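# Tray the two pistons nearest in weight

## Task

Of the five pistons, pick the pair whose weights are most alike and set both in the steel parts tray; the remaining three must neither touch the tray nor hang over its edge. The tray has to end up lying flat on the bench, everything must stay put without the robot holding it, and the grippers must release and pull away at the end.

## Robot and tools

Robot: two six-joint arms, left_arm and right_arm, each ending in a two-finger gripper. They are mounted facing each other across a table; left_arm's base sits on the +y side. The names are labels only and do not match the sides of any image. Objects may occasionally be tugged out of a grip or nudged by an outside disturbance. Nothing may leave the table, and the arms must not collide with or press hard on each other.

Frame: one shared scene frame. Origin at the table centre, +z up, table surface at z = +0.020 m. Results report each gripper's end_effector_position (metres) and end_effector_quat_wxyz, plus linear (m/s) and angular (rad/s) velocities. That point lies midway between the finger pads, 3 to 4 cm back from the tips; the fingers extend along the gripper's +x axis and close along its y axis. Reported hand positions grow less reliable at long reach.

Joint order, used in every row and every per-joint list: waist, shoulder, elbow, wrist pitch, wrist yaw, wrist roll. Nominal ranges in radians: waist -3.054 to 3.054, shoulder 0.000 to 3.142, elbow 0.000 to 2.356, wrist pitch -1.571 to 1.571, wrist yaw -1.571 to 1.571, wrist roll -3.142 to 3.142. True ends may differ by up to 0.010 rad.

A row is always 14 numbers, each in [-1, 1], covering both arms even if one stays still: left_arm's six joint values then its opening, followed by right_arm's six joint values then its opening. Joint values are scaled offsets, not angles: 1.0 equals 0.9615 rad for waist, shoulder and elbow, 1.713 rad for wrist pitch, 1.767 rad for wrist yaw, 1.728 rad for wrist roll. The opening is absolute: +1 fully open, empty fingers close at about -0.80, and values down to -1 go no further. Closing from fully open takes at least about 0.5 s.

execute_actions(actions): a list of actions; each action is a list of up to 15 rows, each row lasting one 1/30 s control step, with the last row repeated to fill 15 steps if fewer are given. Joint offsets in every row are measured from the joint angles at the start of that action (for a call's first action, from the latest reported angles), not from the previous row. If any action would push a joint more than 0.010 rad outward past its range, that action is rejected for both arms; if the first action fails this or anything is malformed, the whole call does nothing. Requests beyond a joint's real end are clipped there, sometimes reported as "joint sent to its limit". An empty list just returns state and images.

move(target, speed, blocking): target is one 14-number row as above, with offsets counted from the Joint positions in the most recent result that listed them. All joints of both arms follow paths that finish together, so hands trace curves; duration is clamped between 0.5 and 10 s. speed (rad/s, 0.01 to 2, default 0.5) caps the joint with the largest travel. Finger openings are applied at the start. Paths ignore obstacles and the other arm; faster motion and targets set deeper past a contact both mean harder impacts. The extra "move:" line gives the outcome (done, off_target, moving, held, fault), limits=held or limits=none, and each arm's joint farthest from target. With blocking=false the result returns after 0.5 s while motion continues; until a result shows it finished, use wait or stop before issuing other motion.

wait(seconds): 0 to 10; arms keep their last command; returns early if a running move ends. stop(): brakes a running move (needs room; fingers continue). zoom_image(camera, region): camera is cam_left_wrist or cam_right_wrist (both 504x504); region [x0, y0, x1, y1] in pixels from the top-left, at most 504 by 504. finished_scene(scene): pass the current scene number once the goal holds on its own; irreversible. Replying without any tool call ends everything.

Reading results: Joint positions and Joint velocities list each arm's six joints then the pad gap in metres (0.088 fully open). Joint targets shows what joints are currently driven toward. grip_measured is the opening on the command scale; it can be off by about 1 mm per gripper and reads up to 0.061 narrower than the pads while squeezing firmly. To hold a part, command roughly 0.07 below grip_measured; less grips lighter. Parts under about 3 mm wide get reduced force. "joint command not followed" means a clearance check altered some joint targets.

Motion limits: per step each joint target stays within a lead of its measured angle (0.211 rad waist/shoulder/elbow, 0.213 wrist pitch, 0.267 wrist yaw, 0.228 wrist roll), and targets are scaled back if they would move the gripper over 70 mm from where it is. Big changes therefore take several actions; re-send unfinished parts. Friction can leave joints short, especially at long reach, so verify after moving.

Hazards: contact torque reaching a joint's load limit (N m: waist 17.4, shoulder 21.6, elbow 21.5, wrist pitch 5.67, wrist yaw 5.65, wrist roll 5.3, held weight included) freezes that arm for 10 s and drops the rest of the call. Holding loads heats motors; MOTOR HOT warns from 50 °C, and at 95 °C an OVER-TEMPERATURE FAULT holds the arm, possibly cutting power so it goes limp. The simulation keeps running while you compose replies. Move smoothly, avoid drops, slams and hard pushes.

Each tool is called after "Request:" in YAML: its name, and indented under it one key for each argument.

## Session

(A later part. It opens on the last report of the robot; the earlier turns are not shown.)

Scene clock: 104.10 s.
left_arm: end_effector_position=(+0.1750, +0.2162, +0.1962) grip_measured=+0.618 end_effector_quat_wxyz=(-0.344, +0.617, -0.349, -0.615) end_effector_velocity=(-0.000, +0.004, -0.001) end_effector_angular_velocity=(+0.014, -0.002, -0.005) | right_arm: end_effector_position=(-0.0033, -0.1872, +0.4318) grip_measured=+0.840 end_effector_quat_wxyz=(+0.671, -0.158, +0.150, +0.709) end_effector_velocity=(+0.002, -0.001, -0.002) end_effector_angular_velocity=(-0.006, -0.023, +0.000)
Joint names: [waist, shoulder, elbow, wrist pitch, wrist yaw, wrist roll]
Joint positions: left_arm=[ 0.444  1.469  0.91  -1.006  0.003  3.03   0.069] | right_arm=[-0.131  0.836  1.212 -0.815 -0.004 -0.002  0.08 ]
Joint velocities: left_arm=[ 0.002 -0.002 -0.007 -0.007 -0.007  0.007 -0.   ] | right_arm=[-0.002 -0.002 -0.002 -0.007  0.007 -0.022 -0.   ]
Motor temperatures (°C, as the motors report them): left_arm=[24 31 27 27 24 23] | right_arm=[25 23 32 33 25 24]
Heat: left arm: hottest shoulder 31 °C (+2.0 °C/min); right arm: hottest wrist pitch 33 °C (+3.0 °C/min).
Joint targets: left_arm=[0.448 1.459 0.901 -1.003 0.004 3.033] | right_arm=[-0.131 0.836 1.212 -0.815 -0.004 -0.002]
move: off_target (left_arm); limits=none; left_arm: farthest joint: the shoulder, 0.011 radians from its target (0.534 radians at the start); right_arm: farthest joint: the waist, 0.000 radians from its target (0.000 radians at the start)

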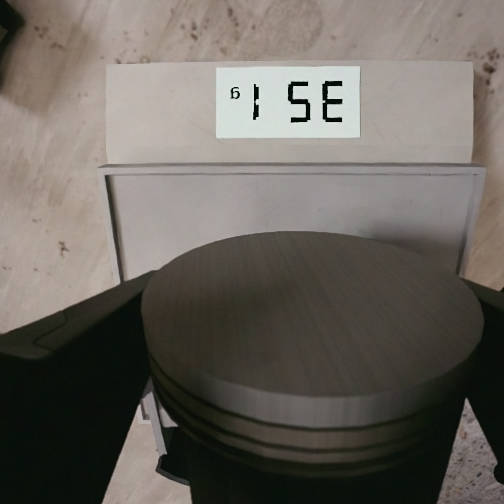

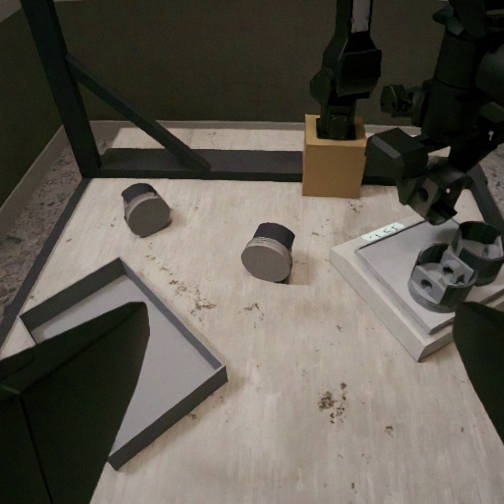

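Request:
move:
  target: [0,0.105,-0.158,0.139,0,0,0.54,0,0,0,0,0,0,0.84]
  speed: 0.35

Request:
move:
  target: [0,0.022,-0.025,0.021,0,0,0.54,0,0,0,0,0,0,0.84]
  speed: 0.06

Scene clock: 105.93 s.
left_arm: end_effector_position=(+0.1744, +0.2176, +0.1426) grip_measured=+0.618 end_effector_quat_wxyz=(-0.346, +0.615, -0.347, -0.617) end_effector_velocity=(-0.001, +0.004, -0.001) end_effector_angular_velocity=(+0.014, -0.001, +0.020) | right_arm: end_effector_position=(-0.0033, -0.1872, +0.4318) grip_measured=+0.840 end_effector_quat_wxyz=(+0.671, -0.158, +0.150, +0.709) end_effector_velocity=(-0.000, -0.001, -0.002) end_effector_angular_velocity=(-0.008, +0.009, +0.001)
Joint names: [waist, shoulder, elbow, wrist pitch, wrist yaw, wrist roll]
Joint positions: left_arm=[ 0.445  1.566  0.766 -0.771  0.003  3.031  0.069] | right_arm=[-0.131  0.836  1.212 -0.815 -0.004 -0.002  0.08 ]
Joint velocities: left_arm=[-0.002 -0.002 -0.007 -0.007 -0.007 -0.022  0.   ] | right_arm=[-0.002 -0.002 -0.002 -0.007 -0.007  0.007 -0.   ]
Motor temperatures (°C, as the motors report them): left_arm=[24 31 27 27 24 23] | right_arm=[25 23 32 33 25 24]
Heat: left arm: hottest shoulder 31 °C (+2.0 °C/min); right arm: hottest wrist pitch 33 °C (+3.0 °C/min).
Joint targets: left_arm=[0.445 1.570 0.758 -0.768 0.003 3.031] | right_arm=[-0.131 0.836 1.212 -0.815 -0.004 -0.002]
move: done; limits=none; left_arm: farthest joint: the elbow, 0.008 radians from its target (0.151 radians at the start); right_arm: farthest joint: the waist, 0.000 radians from its target (0.000 radians at the start)

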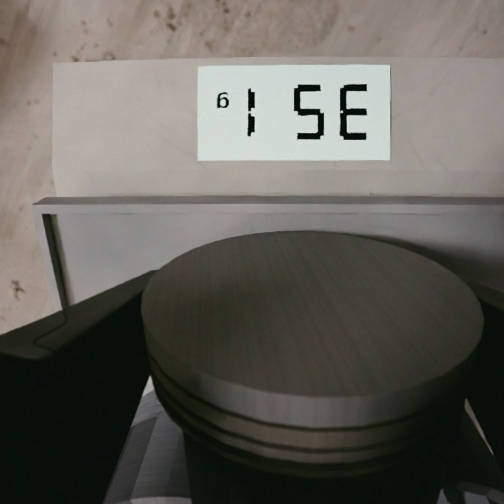

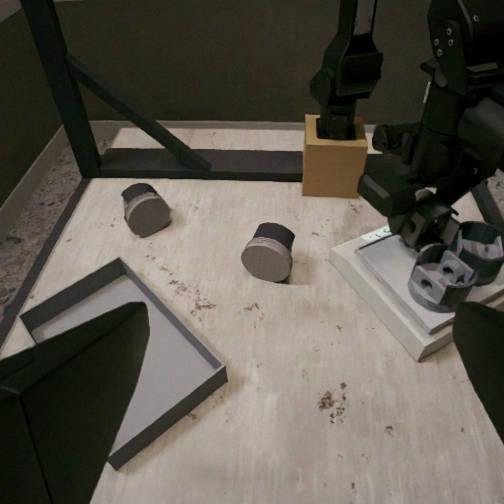

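Scene clock: 106.83 s.
left_arm: end_effector_position=(+0.1744, +0.2175, +0.1362) grip_measured=+0.618 end_effector_quat_wxyz=(-0.346, +0.616, -0.348, -0.617) end_effector_velocity=(+0.002, +0.003, -0.000) end_effector_angular_velocity=(+0.016, -0.017, +0.005) | right_arm: end_effector_position=(-0.0033, -0.1872, +0.4318) grip_measured=+0.840 end_effector_quat_wxyz=(+0.671, -0.158, +0.150, +0.709) end_effector_velocity=(-0.000, -0.001, -0.002) end_effector_angular_velocity=(-0.007, -0.004, +0.007)
Joint names: [waist, shoulder, elbow, wrist pitch, wrist yaw, wrist roll]
Joint positions: left_arm=[ 0.445  1.582  0.752 -0.74   0.003  3.031  0.069] | right_arm=[-0.131  0.836  1.212 -0.815 -0.004 -0.002  0.08 ]
Joint velocities: left_arm=[-0.002 -0.002 -0.002 -0.007 -0.022 -0.007  0.   ] | right_arm=[-0.002 -0.002 -0.002 -0.007 -0.007 -0.007  0.   ]
Motor temperatures (°C, as the motors report them): left_arm=[24 31 27 27 24 23] | right_arm=[25 23 32 34 25 24]
Heat: left arm: hottest shoulder 31 °C (+3.0 °C/min); right arm: hottest wrist pitch 34 °C (+4.0 °C/min).
Joint targets: left_arm=[0.445 1.588 0.742 -0.735 0.003 3.031] | right_arm=[-0.131 0.836 1.212 -0.815 -0.004 -0.002]
move: done; limits=none; left_arm: farthest joint: the elbow, 0.010 radians from its target (0.024 radians at the start); right_arm: farthest joint: the waist, 0.000 radians from its target (0.000 radians at the start)

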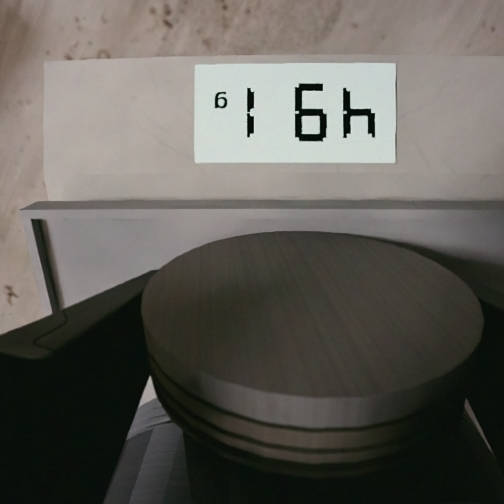

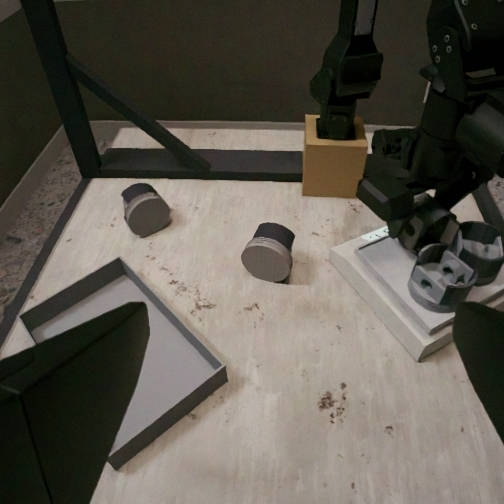

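Request:
execute_actions:
  actions:
    - [[0,0,0,0,0,0,0.6,0,0,0,0,0,0,0.84],[0,0,0,0,0,0,0.63,0,0,0,0,0,0,0.84],[0,0,0,0,0,0,0.66,0,0,0,0,0,0,0.84],[0,0,0,0,0,0,0.7,0,0,0,0,0,0,0.84],[0,0,0,0,0,0,0.75,0,0,0,0,0,0,0.84],[0,0,0,0,0,0,0.82,0,0,0,0,0,0,0.84]]

Request:
wait:
  seconds: 1.5

Scene clock: 107.87 s.
left_arm: end_effector_position=(+0.1744, +0.2176, +0.1361) grip_measured=+0.809 end_effector_quat_wxyz=(-0.346, +0.615, -0.347, -0.617) end_effector_velocity=(-0.004, +0.004, +0.000) end_effector_angular_velocity=(+0.017, +0.016, +0.005) | right_arm: end_effector_position=(-0.0033, -0.1872, +0.4318) grip_measured=+0.840 end_effector_quat_wxyz=(+0.671, -0.158, +0.150, +0.709) end_effector_velocity=(+0.003, +0.002, -0.000) end_effector_angular_velocity=(+0.003, -0.010, -0.011)
Joint names: [waist, shoulder, elbow, wrist pitch, wrist yaw, wrist roll]
Joint positions: left_arm=[ 0.445  1.582  0.751 -0.74   0.003  3.031  0.079] | right_arm=[-0.131  0.836  1.212 -0.815 -0.004 -0.002  0.08 ]
Joint velocities: left_arm=[-0.002 -0.002 -0.002 -0.022  0.007 -0.007  0.004] | right_arm=[-0.007  0.002 -0.002  0.007  0.007 -0.007 -0.   ]
Motor temperatures (°C, as the motors report them): left_arm=[24 30 27 27 24 23] | right_arm=[25 23 32 34 25 24]
Heat: left arm: hottest shoulder 30 °C (+2.0 °C/min); right arm: hottest wrist pitch 34 °C (+4.0 °C/min).
Joint targets: left_arm=[0.445 1.582 0.751 -0.740 0.003 3.031] | right_arm=[-0.131 0.836 1.212 -0.815 -0.004 -0.002]

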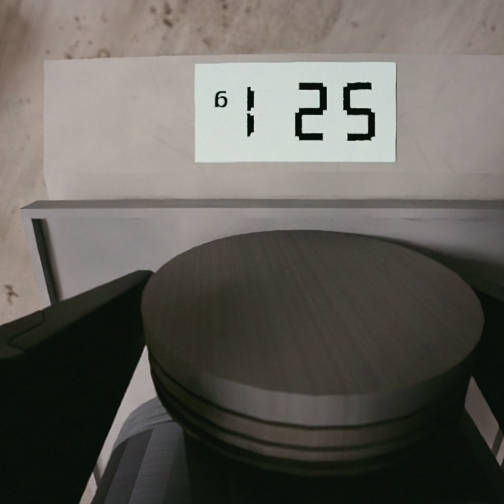

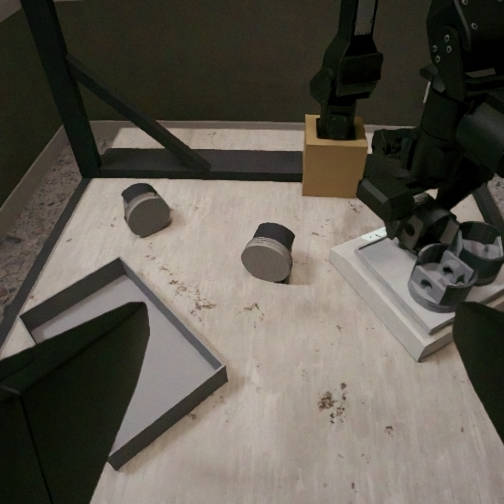

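Scene clock: 109.37 s.
left_arm: end_effector_position=(+0.1744, +0.2176, +0.1361) grip_measured=+0.817 end_effector_quat_wxyz=(-0.346, +0.615, -0.347, -0.617) end_effector_velocity=(+0.001, +0.003, +0.000) end_effector_angular_velocity=(+0.010, -0.004, +0.010) | right_arm: end_effector_position=(-0.0033, -0.1872, +0.4318) grip_measured=+0.840 end_effector_quat_wxyz=(+0.671, -0.158, +0.150, +0.709) end_effector_velocity=(-0.002, -0.001, -0.002) end_effector_angular_velocity=(-0.007, -0.004, +0.012)
Joint names: [waist, shoulder, elbow, wrist pitch, wrist yaw, wrist roll]
Joint positions: left_arm=[ 0.445  1.582  0.751 -0.74   0.003  3.031  0.079] | right_arm=[-0.131  0.836  1.212 -0.815 -0.004 -0.002  0.08 ]
Joint velocities: left_arm=[ 0.002 -0.002 -0.002 -0.007 -0.007 -0.007  0.   ] | right_arm=[ 0.002 -0.002 -0.002 -0.007 -0.007 -0.007 -0.   ]
Motor temperatures (°C, as the motors report them): left_arm=[24 30 27 27 24 23] | right_arm=[25 23 32 34 25 24]
Heat: left arm: hottest shoulder 30 °C (+2.0 °C/min); right arm: hottest wrist pitch 34 °C (+4.1 °C/min).
Joint targets: left_arm=[0.445 1.582 0.751 -0.740 0.003 3.031] | right_arm=[-0.131 0.836 1.212 -0.815 -0.004 -0.002]
wait: 1.50 s; at rest by 0.17 s

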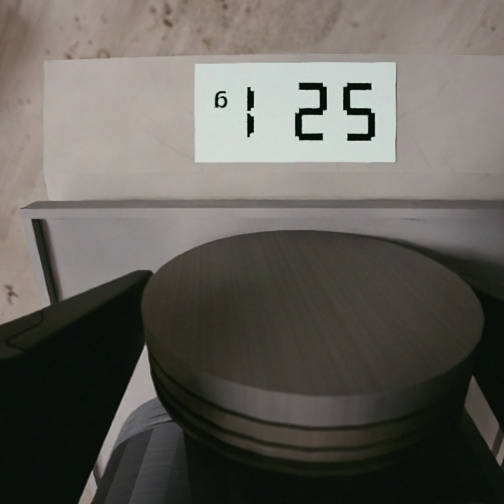

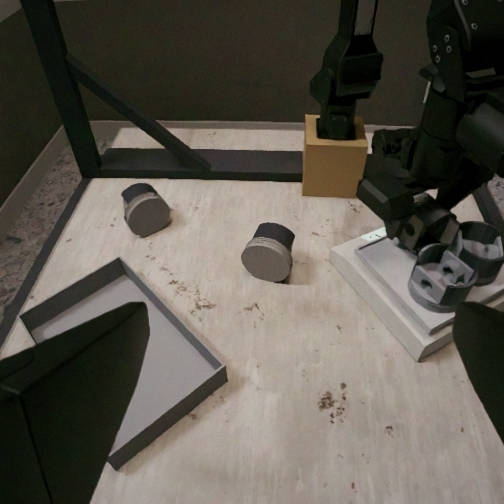

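Request:
execute_actions:
  actions:
    - [[0,0,0,0,0,0,0.77,0,0,0,0,0,0,0.84],[0,0,0,0,0,0,0.73,0,0,0,0,0,0,0.84],[0,0,0,0,0,0,0.70,0,0,0,0,0,0,0.84],[0,0,0,0,0,0,0.67,0,0,0,0,0,0,0.84],[0,0,0,0,0,0,0.64,0,0,0,0,0,0,0.84],[0,0,0,0,0,0,0.61,0,0,0,0,0,0,0.84],[0,0,0,0,0,0,0.58,0,0,0,0,0,0,0.84],[0,0,0,0,0,0,0.54,0,0,0,0,0,0,0.84]]

Request:
move:
  target: [-0.04,-0.097,0.125,-0.106,0,0,0.54,0.25,0,0,0,0,0,0.84]
  speed: 0.4

Request:
move:
  target: [-0.99,0.80,1.0,-0.111,0,0.058,0.54,0,0,0,0,0,0,0.84]
  speed: 0.8

Scene clock: 111.80 s.
left_arm: end_effector_position=(+0.1744, +0.2177, +0.1361) grip_measured=+0.618 end_effector_quat_wxyz=(-0.346, +0.615, -0.347, -0.617) end_effector_velocity=(+0.001, -0.001, +0.000) end_effector_angular_velocity=(-0.004, -0.010, -0.010) | right_arm: end_effector_position=(-0.0033, -0.1872, +0.4318) grip_measured=+0.840 end_effector_quat_wxyz=(+0.671, -0.158, +0.150, +0.709) end_effector_velocity=(-0.001, -0.001, -0.004) end_effector_angular_velocity=(-0.012, +0.002, +0.016)
Joint names: [waist, shoulder, elbow, wrist pitch, wrist yaw, wrist roll]
Joint positions: left_arm=[ 0.445  1.582  0.751 -0.741  0.003  3.031  0.069] | right_arm=[-0.131  0.836  1.212 -0.815 -0.004 -0.002  0.08 ]
Joint velocities: left_arm=[-0.002 -0.002 -0.002  0.007 -0.007  0.007 -0.   ] | right_arm=[-0.007 -0.002 -0.007 -0.007 -0.022 -0.007 -0.   ]
Motor temperatures (°C, as the motors report them): left_arm=[24 30 27 27 24 23] | right_arm=[25 23 32 34 25 24]
Heat: left arm: hottest shoulder 30 °C (+2.0 °C/min); right arm: hottest wrist pitch 34 °C (+3.0 °C/min).
Joint targets: left_arm=[0.445 1.582 0.751 -0.740 0.004 3.031] | right_arm=[-0.131 0.836 1.212 -0.815 -0.004 -0.002]

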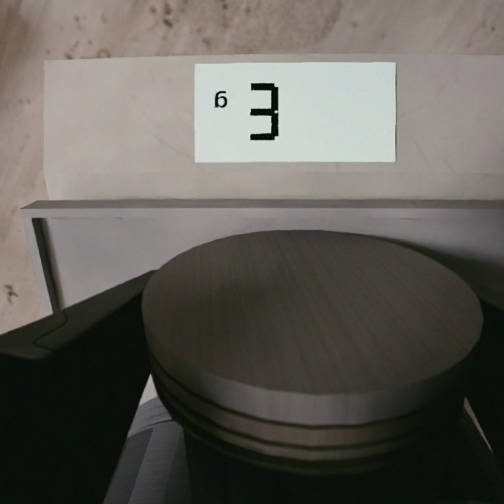

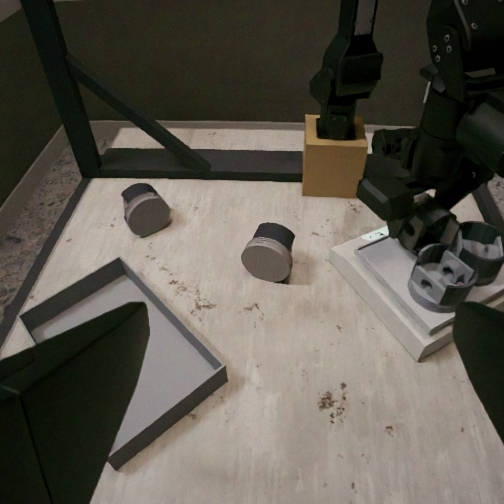

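Scene clock: 112.97 s.
left_arm: end_effector_position=(+0.1677, +0.2122, +0.1767) grip_measured=+0.618 end_effector_quat_wxyz=(-0.355, +0.611, -0.360, -0.609) end_effector_velocity=(-0.001, +0.004, +0.002) end_effector_angular_velocity=(+0.014, -0.002, -0.024) | right_arm: end_effector_position=(-0.0606, -0.1971, +0.4318) grip_measured=+0.840 end_effector_quat_wxyz=(+0.583, -0.175, +0.130, +0.783) end_effector_velocity=(+0.002, -0.000, -0.004) end_effector_angular_velocity=(-0.005, -0.025, +0.000)
Joint names: [waist, shoulder, elbow, wrist pitch, wrist yaw, wrist roll]
Joint positions: left_arm=[ 0.409  1.5    0.855 -0.919  0.003  3.031  0.069] | right_arm=[ 0.105  0.836  1.212 -0.815 -0.004 -0.002  0.08 ]
Joint velocities: left_arm=[-0.002 -0.007  0.002 -0.022 -0.007  0.022 -0.   ] | right_arm=[-0.002 -0.002 -0.007 -0.007  0.007 -0.022  0.   ]
Motor temperatures (°C, as the motors report them): left_arm=[24 30 27 27 24 23] | right_arm=[25 23 32 34 25 24]
Heat: left arm: hottest shoulder 30 °C (+2.0 °C/min); right arm: hottest wrist pitch 34 °C (+3.0 °C/min).
Joint targets: left_arm=[0.406 1.489 0.872 -0.922 0.003 3.031] | right_arm=[0.109 0.836 1.212 -0.815 -0.004 -0.002]
move: off_target (left_arm); limits=none; left_arm: farthest joint: the elbow, 0.016 radians from its target (0.120 radians at the start); right_arm: farthest joint: the waist, 0.004 radians from its target (0.241 radians at the start)

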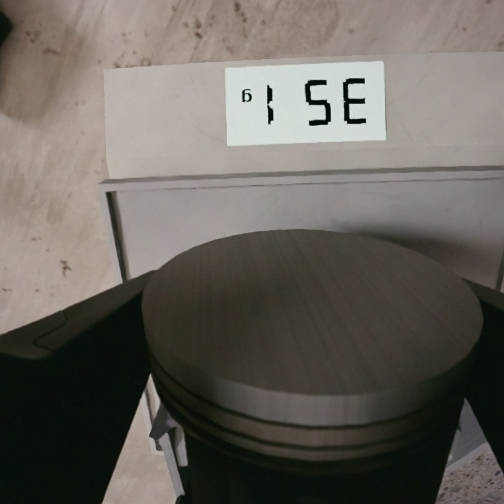

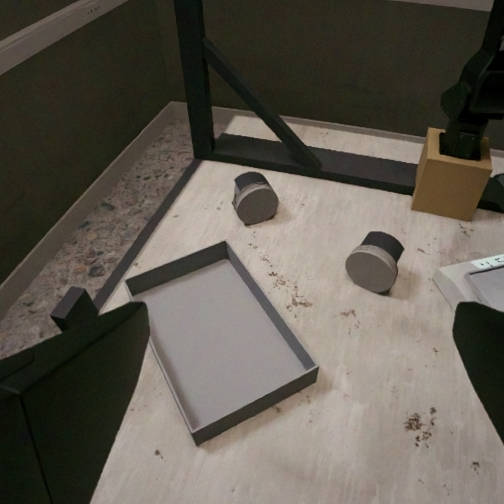

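Scene clock: 114.87 s.
left_arm: end_effector_position=(-0.1518, +0.0590, +0.1601) grip_measured=+0.619 end_effector_quat_wxyz=(-0.614, +0.348, -0.616, -0.351) end_effector_velocity=(+0.002, -0.002, -0.002) end_effector_angular_velocity=(-0.014, -0.017, -0.010) | right_arm: end_effector_position=(-0.0606, -0.1971, +0.4318) grip_measured=+0.840 end_effector_quat_wxyz=(+0.583, -0.175, +0.130, +0.783) end_effector_velocity=(+0.000, -0.002, -0.001) end_effector_angular_velocity=(-0.001, -0.004, +0.007)
Joint names: [waist, shoulder, elbow, wrist pitch, wrist yaw, wrist roll]
Joint positions: left_arm=[-0.543  2.263  1.799 -1.106  0.005  3.128  0.069] | right_arm=[ 0.105  0.836  1.212 -0.815 -0.004 -0.002  0.08 ]
Joint velocities: left_arm=[-0.002  0.002 -0.002  0.007 -0.022  0.007 -0.   ] | right_arm=[-0.002 -0.007 -0.002 -0.007 -0.007 -0.007 -0.   ]
Motor temperatures (°C, as the motors report them): left_arm=[24 30 28 27 24 23] | right_arm=[25 23 32 34 25 24]
Heat: left arm: hottest shoulder 30 °C (+2.0 °C/min); right arm: hottest wrist pitch 34 °C (+3.0 °C/min).
Joint targets: left_arm=[-0.543 2.269 1.816 -1.109 0.003 3.131] | right_arm=[0.105 0.836 1.212 -0.815 -0.004 -0.002]
move: off_target (left_arm); limits=none; left_arm: farthest joint: the elbow, 0.017 radians from its target (0.962 radians at the start); right_arm: farthest joint: the waist, 0.000 radians from its target (0.000 radians at the start)

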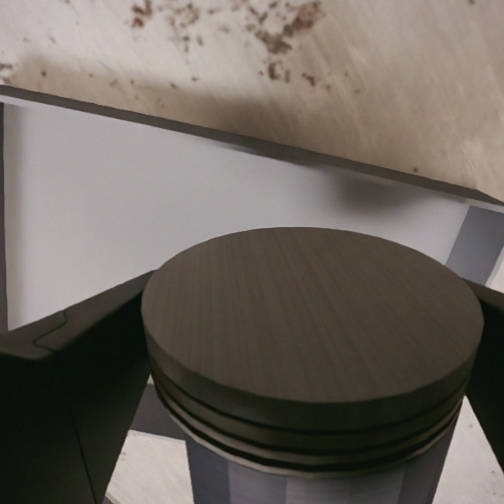

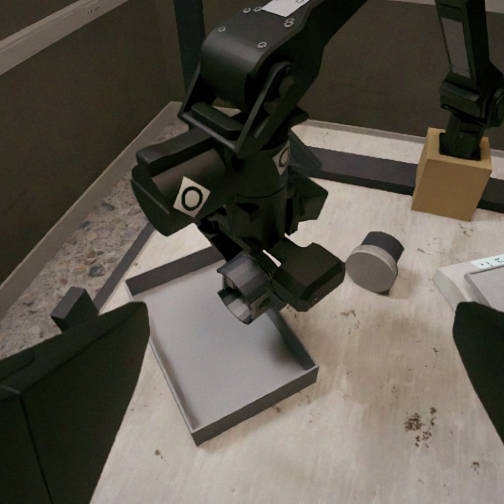

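Request:
move:
  target: [0.048,0.2065,0.115,0.059,0,0,0.54,0,0,0,0,0,0,0.84]
  speed: 0.25

Scene clock: 116.97 s.
left_arm: end_effector_position=(-0.1493, +0.0237, +0.1001) grip_measured=+0.619 end_effector_quat_wxyz=(-0.606, +0.361, -0.608, -0.364) end_effector_velocity=(+0.003, +0.005, +0.000) end_effector_angular_velocity=(+0.016, -0.017, -0.010) | right_arm: end_effector_position=(-0.0606, -0.1971, +0.4318) grip_measured=+0.840 end_effector_quat_wxyz=(+0.583, -0.175, +0.130, +0.783) end_effector_velocity=(-0.002, +0.001, -0.000) end_effector_angular_velocity=(+0.003, -0.003, +0.012)
Joint names: [waist, shoulder, elbow, wrist pitch, wrist yaw, wrist roll]
Joint positions: left_arm=[-0.498  2.456  1.894 -1.008  0.005  3.128  0.069] | right_arm=[ 0.105  0.836  1.212 -0.815 -0.004 -0.002  0.08 ]
Joint velocities: left_arm=[-0.002 -0.002 -0.002 -0.022 -0.007  0.007  0.   ] | right_arm=[ 0.002  0.002 -0.002  0.007 -0.007 -0.007 -0.   ]
Motor temperatures (°C, as the motors report them): left_arm=[24 31 28 27 24 23] | right_arm=[25 23 32 34 25 24]
Heat: left arm: hottest shoulder 31 °C (+3.0 °C/min); right arm: hottest wrist pitch 34 °C (+3.0 °C/min).
Joint targets: left_arm=[-0.496 2.461 1.910 -1.005 0.005 3.128] | right_arm=[0.105 0.836 1.212 -0.815 -0.004 -0.002]
move: off_target (left_arm); limits=none; left_arm: farthest joint: the elbow, 0.016 radians from its target (0.110 radians at the start); right_arm: farthest joint: the waist, 0.000 radians from its target (0.000 radians at the start)

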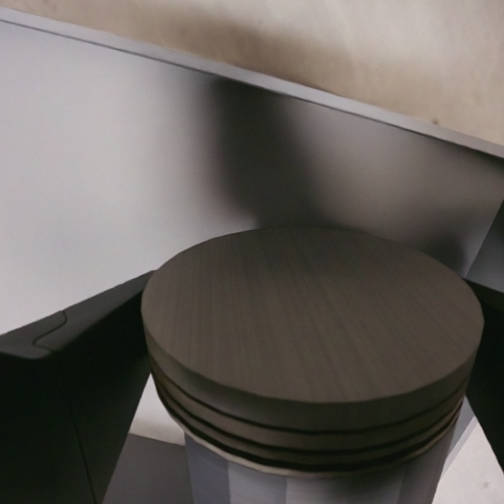

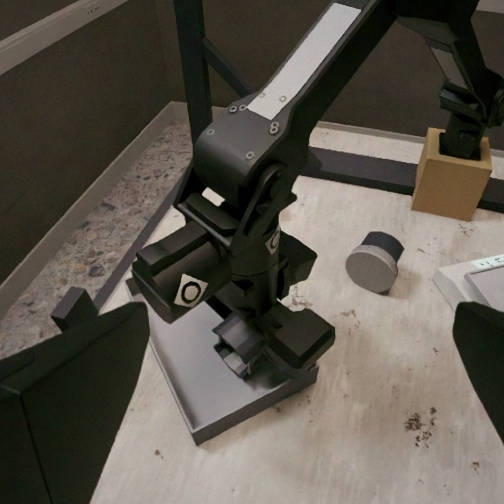

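Request:
move:
  target: [-0.02,0.042,0,0.022,0,0,0.54,0,0,0,0,0,0,0.84]
  speed: 0.05

Scene clock: 118.53 s.
left_arm: end_effector_position=(-0.1574, +0.0247, +0.0855) grip_measured=+0.619 end_effector_quat_wxyz=(-0.608, +0.357, -0.612, -0.359) end_effector_velocity=(+0.002, +0.003, +0.002) end_effector_angular_velocity=(+0.011, -0.015, +0.020) | right_arm: end_effector_position=(-0.0606, -0.1971, +0.4318) grip_measured=+0.840 end_effector_quat_wxyz=(+0.583, -0.175, +0.130, +0.783) end_effector_velocity=(+0.001, -0.001, -0.002) end_effector_angular_velocity=(-0.006, -0.005, +0.002)
Joint names: [waist, shoulder, elbow, wrist pitch, wrist yaw, wrist roll]
Joint positions: left_arm=[-0.515  2.488  1.894 -0.973  0.005  3.128  0.069] | right_arm=[ 0.105  0.836  1.212 -0.815 -0.004 -0.002  0.08 ]
Joint velocities: left_arm=[-0.002 -0.002  0.002 -0.022 -0.007 -0.022 -0.   ] | right_arm=[-0.007 -0.002 -0.002 -0.007 -0.007 -0.007 -0.   ]
Motor temperatures (°C, as the motors report them): left_arm=[24 32 28 27 24 23] | right_arm=[25 23 32 34 25 24]
Heat: left arm: hottest shoulder 32 °C (+4.1 °C/min); right arm: hottest wrist pitch 34 °C (+3.0 °C/min).
Joint targets: left_arm=[-0.518 2.496 1.894 -0.970 0.005 3.128] | right_arm=[0.105 0.836 1.212 -0.815 -0.004 -0.002]
move: done; limits=none; left_arm: farthest joint: the shoulder, 0.008 radians from its target (0.041 radians at the start); right_arm: farthest joint: the waist, 0.000 radians from its target (0.000 radians at the start)

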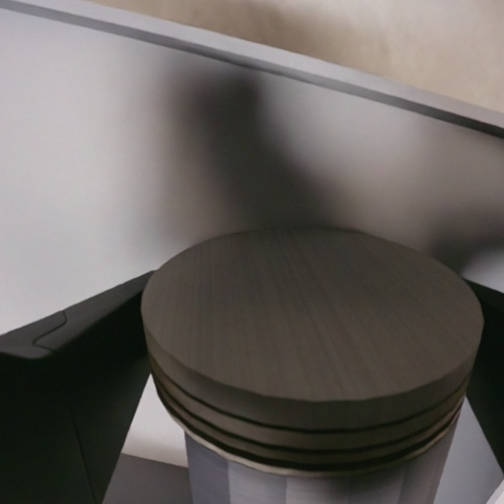

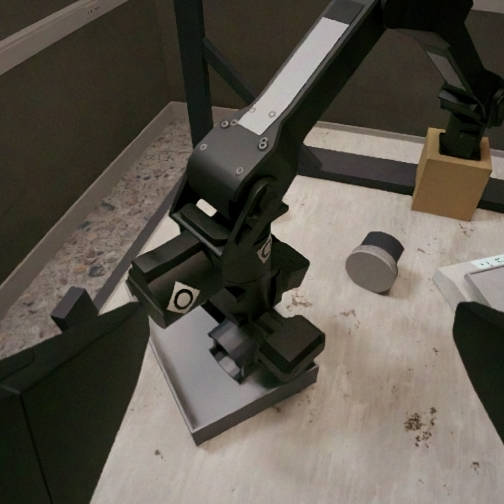

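Request:
execute_actions:
  actions:
    - [[0,0.009,0,0.002,0,0,0.56,0,0,0,0,0,0,0.84],[0,0.011,0,0.003,0,0,0.56,0,0,0,0,0,0,0.84],[0,0.013,0,0.004,0,0,0.56,0,0,0,0,0,0,0.84],[0,0.015,0,0.005,0,0,0.56,0,0,0,0,0,0,0.84],[0,0.017,0,0.006,0,0,0.56,0,0,0,0,0,0,0.84],[0,0.018,0,0.006,0,0,0.56,0,0,0,0,0,0,0.84]]
    - [[0,0,0,0,0,0,0.6,0,0,0,0,0,0,0.84],[0,0,0,0,0,0,0.62,0,0,0,0,0,0,0.84],[0,0,0,0,0,0,0.64,0,0,0,0,0,0,0.84],[0,0,0,0,0,0,0.66,0,0,0,0,0,0,0.84],[0,0,0,0,0,0,0.68,0,0,0,0,0,0,0.84],[0,0,0,0,0,0,0.72,0,0,0,0,0,0,0.84],[0,0,0,0,0,0,0.78,0,0,0,0,0,0,0.84],[0,0,0,0,0,0,0.85,0,0,0,0,0,0,0.84]]

Scene clock: 120.10 s.
left_arm: end_effector_position=(-0.1573, +0.0250, +0.0845) grip_measured=+0.832 end_effector_quat_wxyz=(-0.609, +0.356, -0.611, -0.359) end_effector_velocity=(+0.001, +0.002, +0.001) end_effector_angular_velocity=(+0.003, -0.010, +0.005) | right_arm: end_effector_position=(-0.0606, -0.1971, +0.4318) grip_measured=+0.840 end_effector_quat_wxyz=(+0.583, -0.175, +0.130, +0.783) end_effector_velocity=(+0.002, -0.002, -0.005) end_effector_angular_velocity=(-0.022, -0.003, -0.012)
Joint names: [waist, shoulder, elbow, wrist pitch, wrist yaw, wrist roll]
Joint positions: left_arm=[-0.515  2.491  1.894 -0.973  0.005  3.128  0.08 ] | right_arm=[ 0.105  0.836  1.212 -0.815 -0.004 -0.002  0.08 ]
Joint velocities: left_arm=[-0.002 -0.002 -0.002 -0.007 -0.007 -0.007  0.007] | right_arm=[-0.002 -0.002 -0.002 -0.022  0.007  0.007 -0.   ]
Motor temperatures (°C, as the motors report them): left_arm=[24 32 28 27 24 23] | right_arm=[25 23 32 34 25 24]
Heat: left arm: hottest shoulder 32 °C (+4.0 °C/min); right arm: hottest wrist pitch 34 °C (+3.0 °C/min).
Joint targets: left_arm=[-0.515 2.491 1.894 -0.973 0.005 3.128] | right_arm=[0.105 0.836 1.212 -0.815 -0.004 -0.002]

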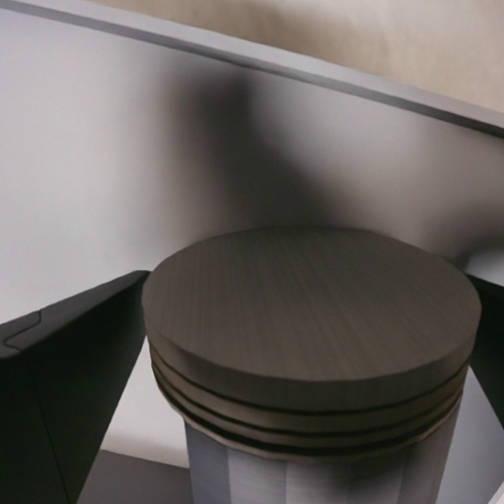

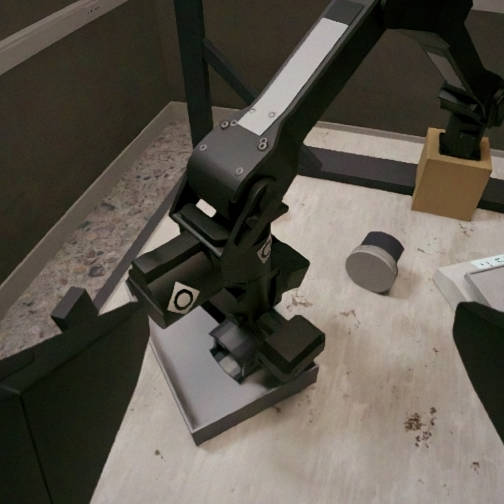

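Request:
move:
  target: [0,-0.2,0.03,-0.128,0,0,0.9,0,0,0,0,0,0,0.84]
  speed: 0.4

Request:
move:
  target: [1.0,-0.565,-0.665,0.062,0,-0.635,1,-0.5,0,0,0,0,0,0.84]
  speed: 1.0

Scene clock: 122.30 s.
left_arm: end_effector_position=(-0.1460, +0.0445, +0.1698) grip_measured=+0.897 end_effector_quat_wxyz=(-0.613, +0.354, -0.607, -0.361) end_effector_velocity=(+0.005, +0.003, +0.000) end_effector_angular_velocity=(+0.008, -0.030, +0.005) | right_arm: end_effector_position=(-0.0606, -0.1971, +0.4318) grip_measured=+0.840 end_effector_quat_wxyz=(+0.583, -0.175, +0.130, +0.783) end_effector_velocity=(+0.001, -0.002, -0.007) end_effector_angular_velocity=(-0.025, -0.011, +0.002)
Joint names: [waist, shoulder, elbow, wrist pitch, wrist yaw, wrist roll]
Joint positions: left_arm=[-0.515  2.307  1.914 -1.19   0.005  3.128  0.083] | right_arm=[ 0.105  0.836  1.212 -0.815 -0.004 -0.002  0.08 ]
Joint velocities: left_arm=[-0.002 -0.002 -0.002 -0.022 -0.022 -0.007 -0.   ] | right_arm=[-0.007 -0.002 -0.007 -0.022 -0.007 -0.007  0.   ]
Motor temperatures (°C, as the motors report them): left_arm=[24 33 28 27 24 23] | right_arm=[25 23 33 34 25 24]
Heat: left arm: hottest shoulder 33 °C (+4.0 °C/min); right arm: hottest wrist pitch 34 °C (+3.0 °C/min).
Joint targets: left_arm=[-0.515 2.298 1.922 -1.192 0.005 3.128] | right_arm=[0.105 0.836 1.212 -0.815 -0.004 -0.002]
move: done; limits=none; left_arm: farthest joint: the shoulder, 0.009 radians from its target (0.192 radians at the start); right_arm: farthest joint: the waist, 0.000 radians from its target (0.000 radians at the start)

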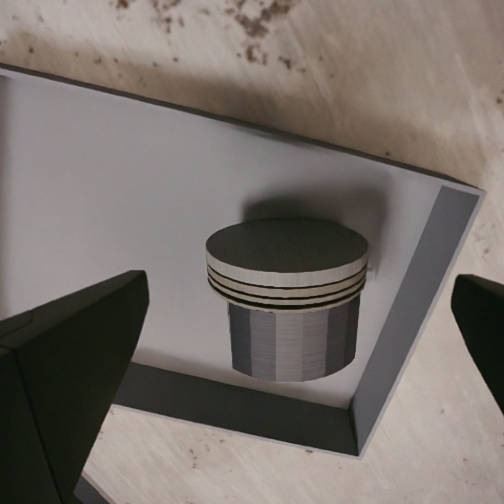

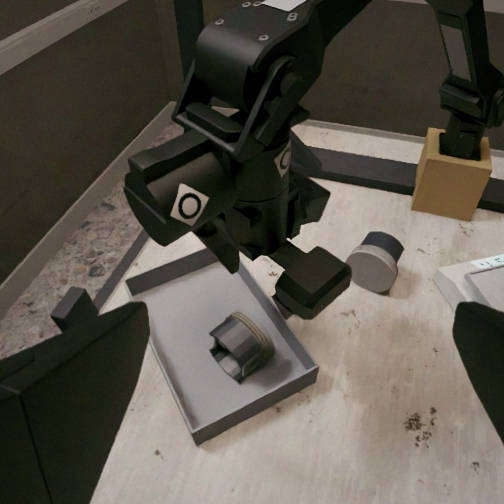

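Scene clock: 124.13 s.
left_arm: end_effector_position=(+0.2098, +0.1404, +0.2098) grip_measured=+0.989 end_effector_quat_wxyz=(-0.010, +0.705, -0.010, -0.709) end_effector_velocity=(-0.001, +0.002, +0.000) end_effector_angular_velocity=(+0.004, +0.010, +0.024) | right_arm: end_effector_position=(+0.0557, -0.1912, +0.4318) grip_measured=+0.840 end_effector_quat_wxyz=(+0.751, -0.139, +0.168, +0.623) end_effector_velocity=(-0.002, +0.001, +0.001) end_effector_angular_velocity=(+0.009, +0.008, +0.006)
Joint names: [waist, shoulder, elbow, wrist pitch, wrist yaw, wrist roll]
Joint positions: left_arm=[ 0.444  1.773  1.287 -1.086  0.005  2.034  0.087] | right_arm=[-0.372  0.836  1.212 -0.815 -0.004 -0.002  0.08 ]
Joint velocities: left_arm=[ 0.002 -0.002 -0.002 -0.007  0.007 -0.022 -0.   ] | right_arm=[ 0.002 -0.002 -0.002  0.007 -0.007  0.007 -0.   ]
Motor temperatures (°C, as the motors report them): left_arm=[24 33 28 27 24 23] | right_arm=[25 23 33 34 25 24]
Heat: left arm: hottest shoulder 33 °C (+4.0 °C/min); right arm: hottest wrist pitch 34 °C (+3.0 °C/min).
Joint targets: left_arm=[0.447 1.764 1.274 -1.083 0.005 2.031] | right_arm=[-0.376 0.836 1.212 -0.815 -0.004 -0.002]
move: off_target (left_arm); limits=none; left_arm: farthest joint: the elbow, 0.012 radians from its target (0.639 radians at the start); right_arm: farthest joint: the waist, 0.004 radians from its target (0.481 radians at the start)

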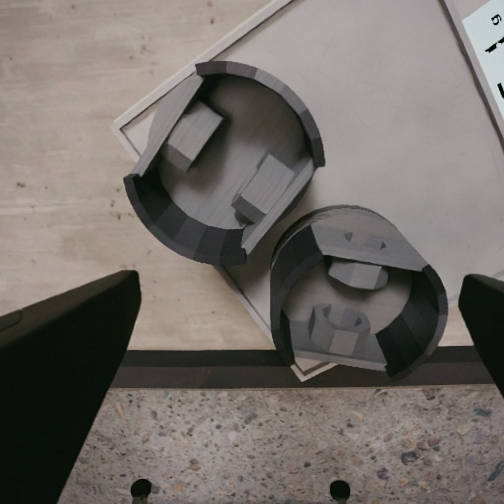

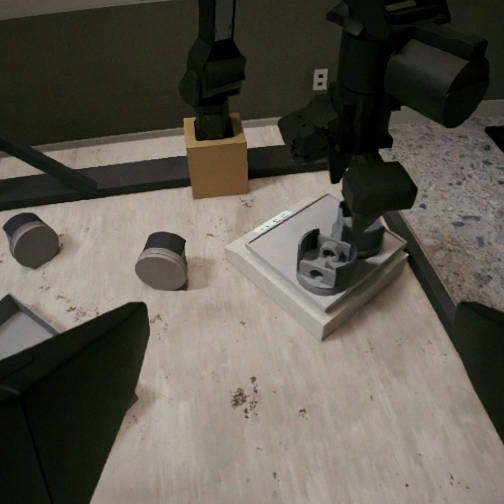

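Request:
move:
  target: [0.124,0.016,-0.168,0.0945,0,-0.04,1,0,0,0,0,0,0,0.84]
  speed: 0.4

Scene clock: 126.07 s.
left_arm: end_effector_position=(+0.2369, +0.1667, +0.1714) grip_measured=+0.989 end_effector_quat_wxyz=(+0.055, +0.703, +0.054, -0.707) end_effector_velocity=(+0.001, -0.001, +0.000) end_effector_angular_velocity=(-0.002, -0.010, +0.005) | right_arm: end_effector_position=(+0.0557, -0.1912, +0.4318) grip_measured=+0.840 end_effector_quat_wxyz=(+0.751, -0.139, +0.168, +0.623) end_effector_velocity=(-0.003, -0.002, -0.003) end_effector_angular_velocity=(-0.007, +0.004, +0.021)
Joint names: [waist, shoulder, elbow, wrist pitch, wrist yaw, wrist roll]
Joint positions: left_arm=[ 0.56   1.782  1.137 -0.927  0.005  1.968  0.087] | right_arm=[-0.372  0.836  1.212 -0.815 -0.004 -0.002  0.08 ]
Joint velocities: left_arm=[-0.002 -0.002 -0.002  0.007 -0.007 -0.007 -0.   ] | right_arm=[-0.002 -0.007 -0.007 -0.007 -0.022 -0.007 -0.   ]
Motor temperatures (°C, as the motors report them): left_arm=[24 33 28 27 24 23] | right_arm=[25 23 33 34 25 24]
Heat: left arm: hottest shoulder 33 °C (+4.0 °C/min); right arm: hottest wrist pitch 34 °C (+2.0 °C/min).
Joint targets: left_arm=[0.564 1.789 1.125 -0.924 0.005 1.965] | right_arm=[-0.372 0.836 1.212 -0.815 -0.004 -0.002]
move: off_target (left_arm); limits=none; left_arm: farthest joint: the elbow, 0.012 radians from its target (0.161 radians at the start); right_arm: farthest joint: the waist, 0.000 radians from its target (0.000 radians at the start)

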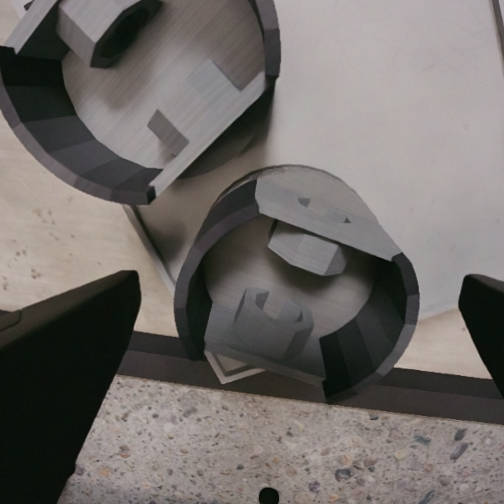

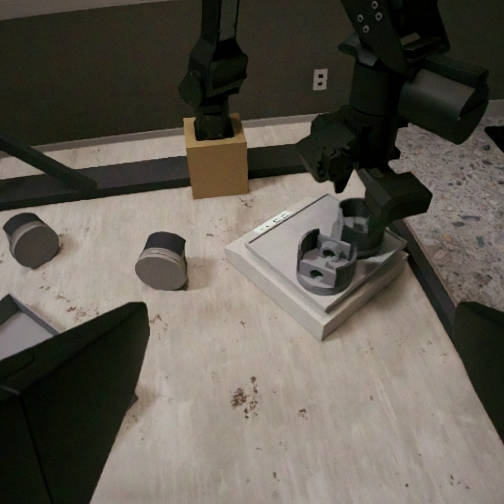

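Request:
move:
  target: [0,0.081,-0.0925,0.089,0,0.08,1,0,0,0,0,0,0,0.84]
  speed: 0.3

Request:
execute_actions:
  actions:
    - [[0,0,0,0,0,0,0.9,0,0,0,0,0,0,0.84],[0,0,0,0,0,0,0.84,0,0,0,0,0,0,0.84],[0,0,0,0,0,0,0.79,0,0,0,0,0,0,0.84],[0,0,0,0,0,0,0.75,0,0,0,0,0,0,0.84],[0,0,0,0,0,0,0.72,0,0,0,0,0,0,0.84],[0,0,0,0,0,0,0.69,0,0,0,0,0,0,0.84],[0,0,0,0,0,0,0.66,0,0,0,0,0,0,0.84],[0,0,0,0,0,0,0.63,0,0,0,0,0,0,0.84],[0,0,0,0,0,0,0.6,0,0,0,0,0,0,0.84],[0,0,0,0,0,0,0.57,0,0,0,0,0,0,0.84],[0,0,0,0,0,0,0.54,0,0,0,0,0,0,0.84]]

Scene clock: 128.70 s.
left_arm: end_effector_position=(+0.2375, +0.1657, +0.1340) grip_measured=+0.989 end_effector_quat_wxyz=(+0.008, +0.706, +0.006, -0.708) end_effector_velocity=(-0.002, -0.004, -0.001) end_effector_angular_velocity=(-0.018, -0.003, +0.015) | right_arm: end_effector_position=(+0.0557, -0.1912, +0.4318) grip_measured=+0.840 end_effector_quat_wxyz=(+0.751, -0.139, +0.168, +0.623) end_effector_velocity=(-0.003, -0.000, -0.004) end_effector_angular_velocity=(-0.011, +0.005, +0.021)
Joint names: [waist, shoulder, elbow, wrist pitch, wrist yaw, wrist roll]
Joint positions: left_arm=[ 0.56   1.852  1.059 -0.778  0.005  2.103  0.087] | right_arm=[-0.372  0.836  1.212 -0.815 -0.004 -0.002  0.08 ]
Joint velocities: left_arm=[-0.007 -0.002 -0.007  0.022  0.007 -0.022 -0.   ] | right_arm=[-0.002 -0.002 -0.007 -0.007 -0.022 -0.007 -0.   ]
Motor temperatures (°C, as the motors report them): left_arm=[24 33 28 27 24 23] | right_arm=[25 23 33 34 25 24]
Heat: left arm: hottest shoulder 33 °C (+4.0 °C/min); right arm: hottest wrist pitch 34 °C (+2.0 °C/min).
Joint targets: left_arm=[0.560 1.860 1.048 -0.775 0.005 2.106] | right_arm=[-0.372 0.836 1.212 -0.815 -0.004 -0.002]
move: off_target (left_arm); limits=none; left_arm: farthest joint: the elbow, 0.011 radians from its target (0.089 radians at the start); right_arm: farthest joint: the waist, 0.000 radians from its target (0.000 radians at the start)

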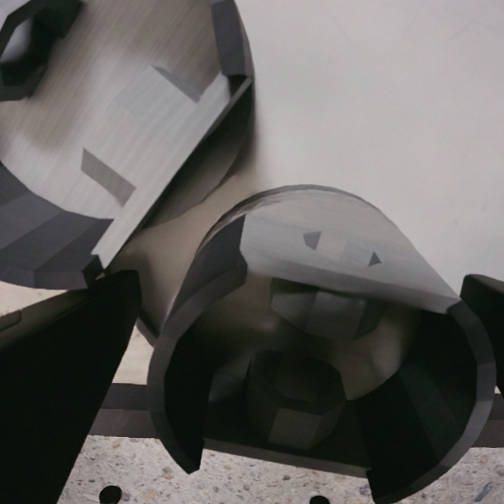

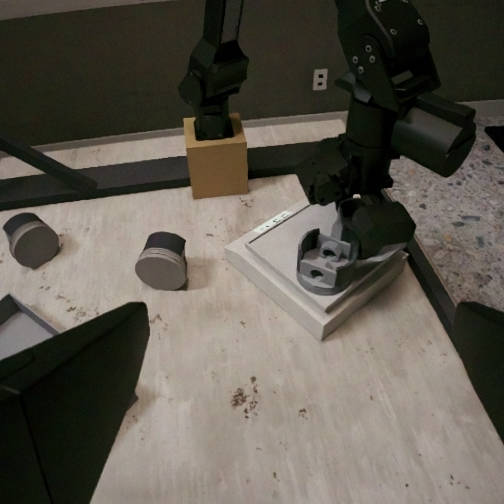

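Scene clock: 129.20 s.
left_arm: end_effector_position=(+0.2375, +0.1666, +0.1340) grip_measured=+0.619 end_effector_quat_wxyz=(+0.006, +0.706, +0.007, -0.708) end_effector_velocity=(-0.004, +0.000, +0.000) end_effector_angular_velocity=(+0.002, +0.010, +0.000) | right_arm: end_effector_position=(+0.0557, -0.1912, +0.4318) grip_measured=+0.840 end_effector_quat_wxyz=(+0.751, -0.139, +0.168, +0.623) end_effector_velocity=(-0.000, +0.000, +0.001) end_effector_angular_velocity=(+0.007, -0.005, +0.007)
Joint names: [waist, shoulder, elbow, wrist pitch, wrist yaw, wrist roll]
Joint positions: left_arm=[ 0.561  1.852  1.059 -0.781  0.003  2.103  0.069] | right_arm=[-0.372  0.836  1.212 -0.815 -0.004 -0.002  0.08 ]
Joint velocities: left_arm=[-0.007 -0.002 -0.002 -0.007  0.007 -0.007 -0.   ] | right_arm=[-0.002 -0.002 -0.002  0.007 -0.007 -0.007 -0.   ]
Motor temperatures (°C, as the motors report them): left_arm=[24 33 28 27 24 23] | right_arm=[25 23 33 34 25 24]
Heat: left arm: hottest shoulder 33 °C (+4.0 °C/min); right arm: hottest wrist pitch 34 °C (+2.0 °C/min).
Joint targets: left_arm=[0.560 1.852 1.059 -0.778 0.005 2.103] | right_arm=[-0.372 0.836 1.212 -0.815 -0.004 -0.002]

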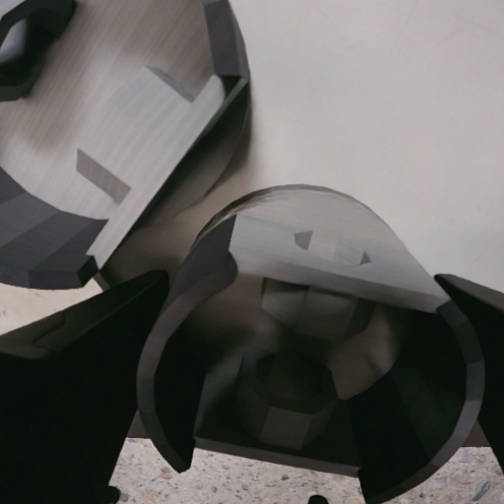

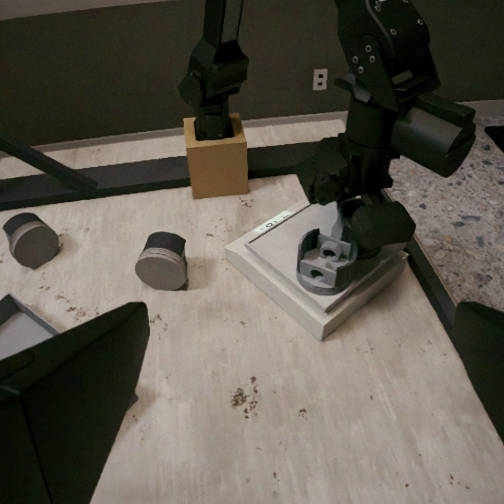

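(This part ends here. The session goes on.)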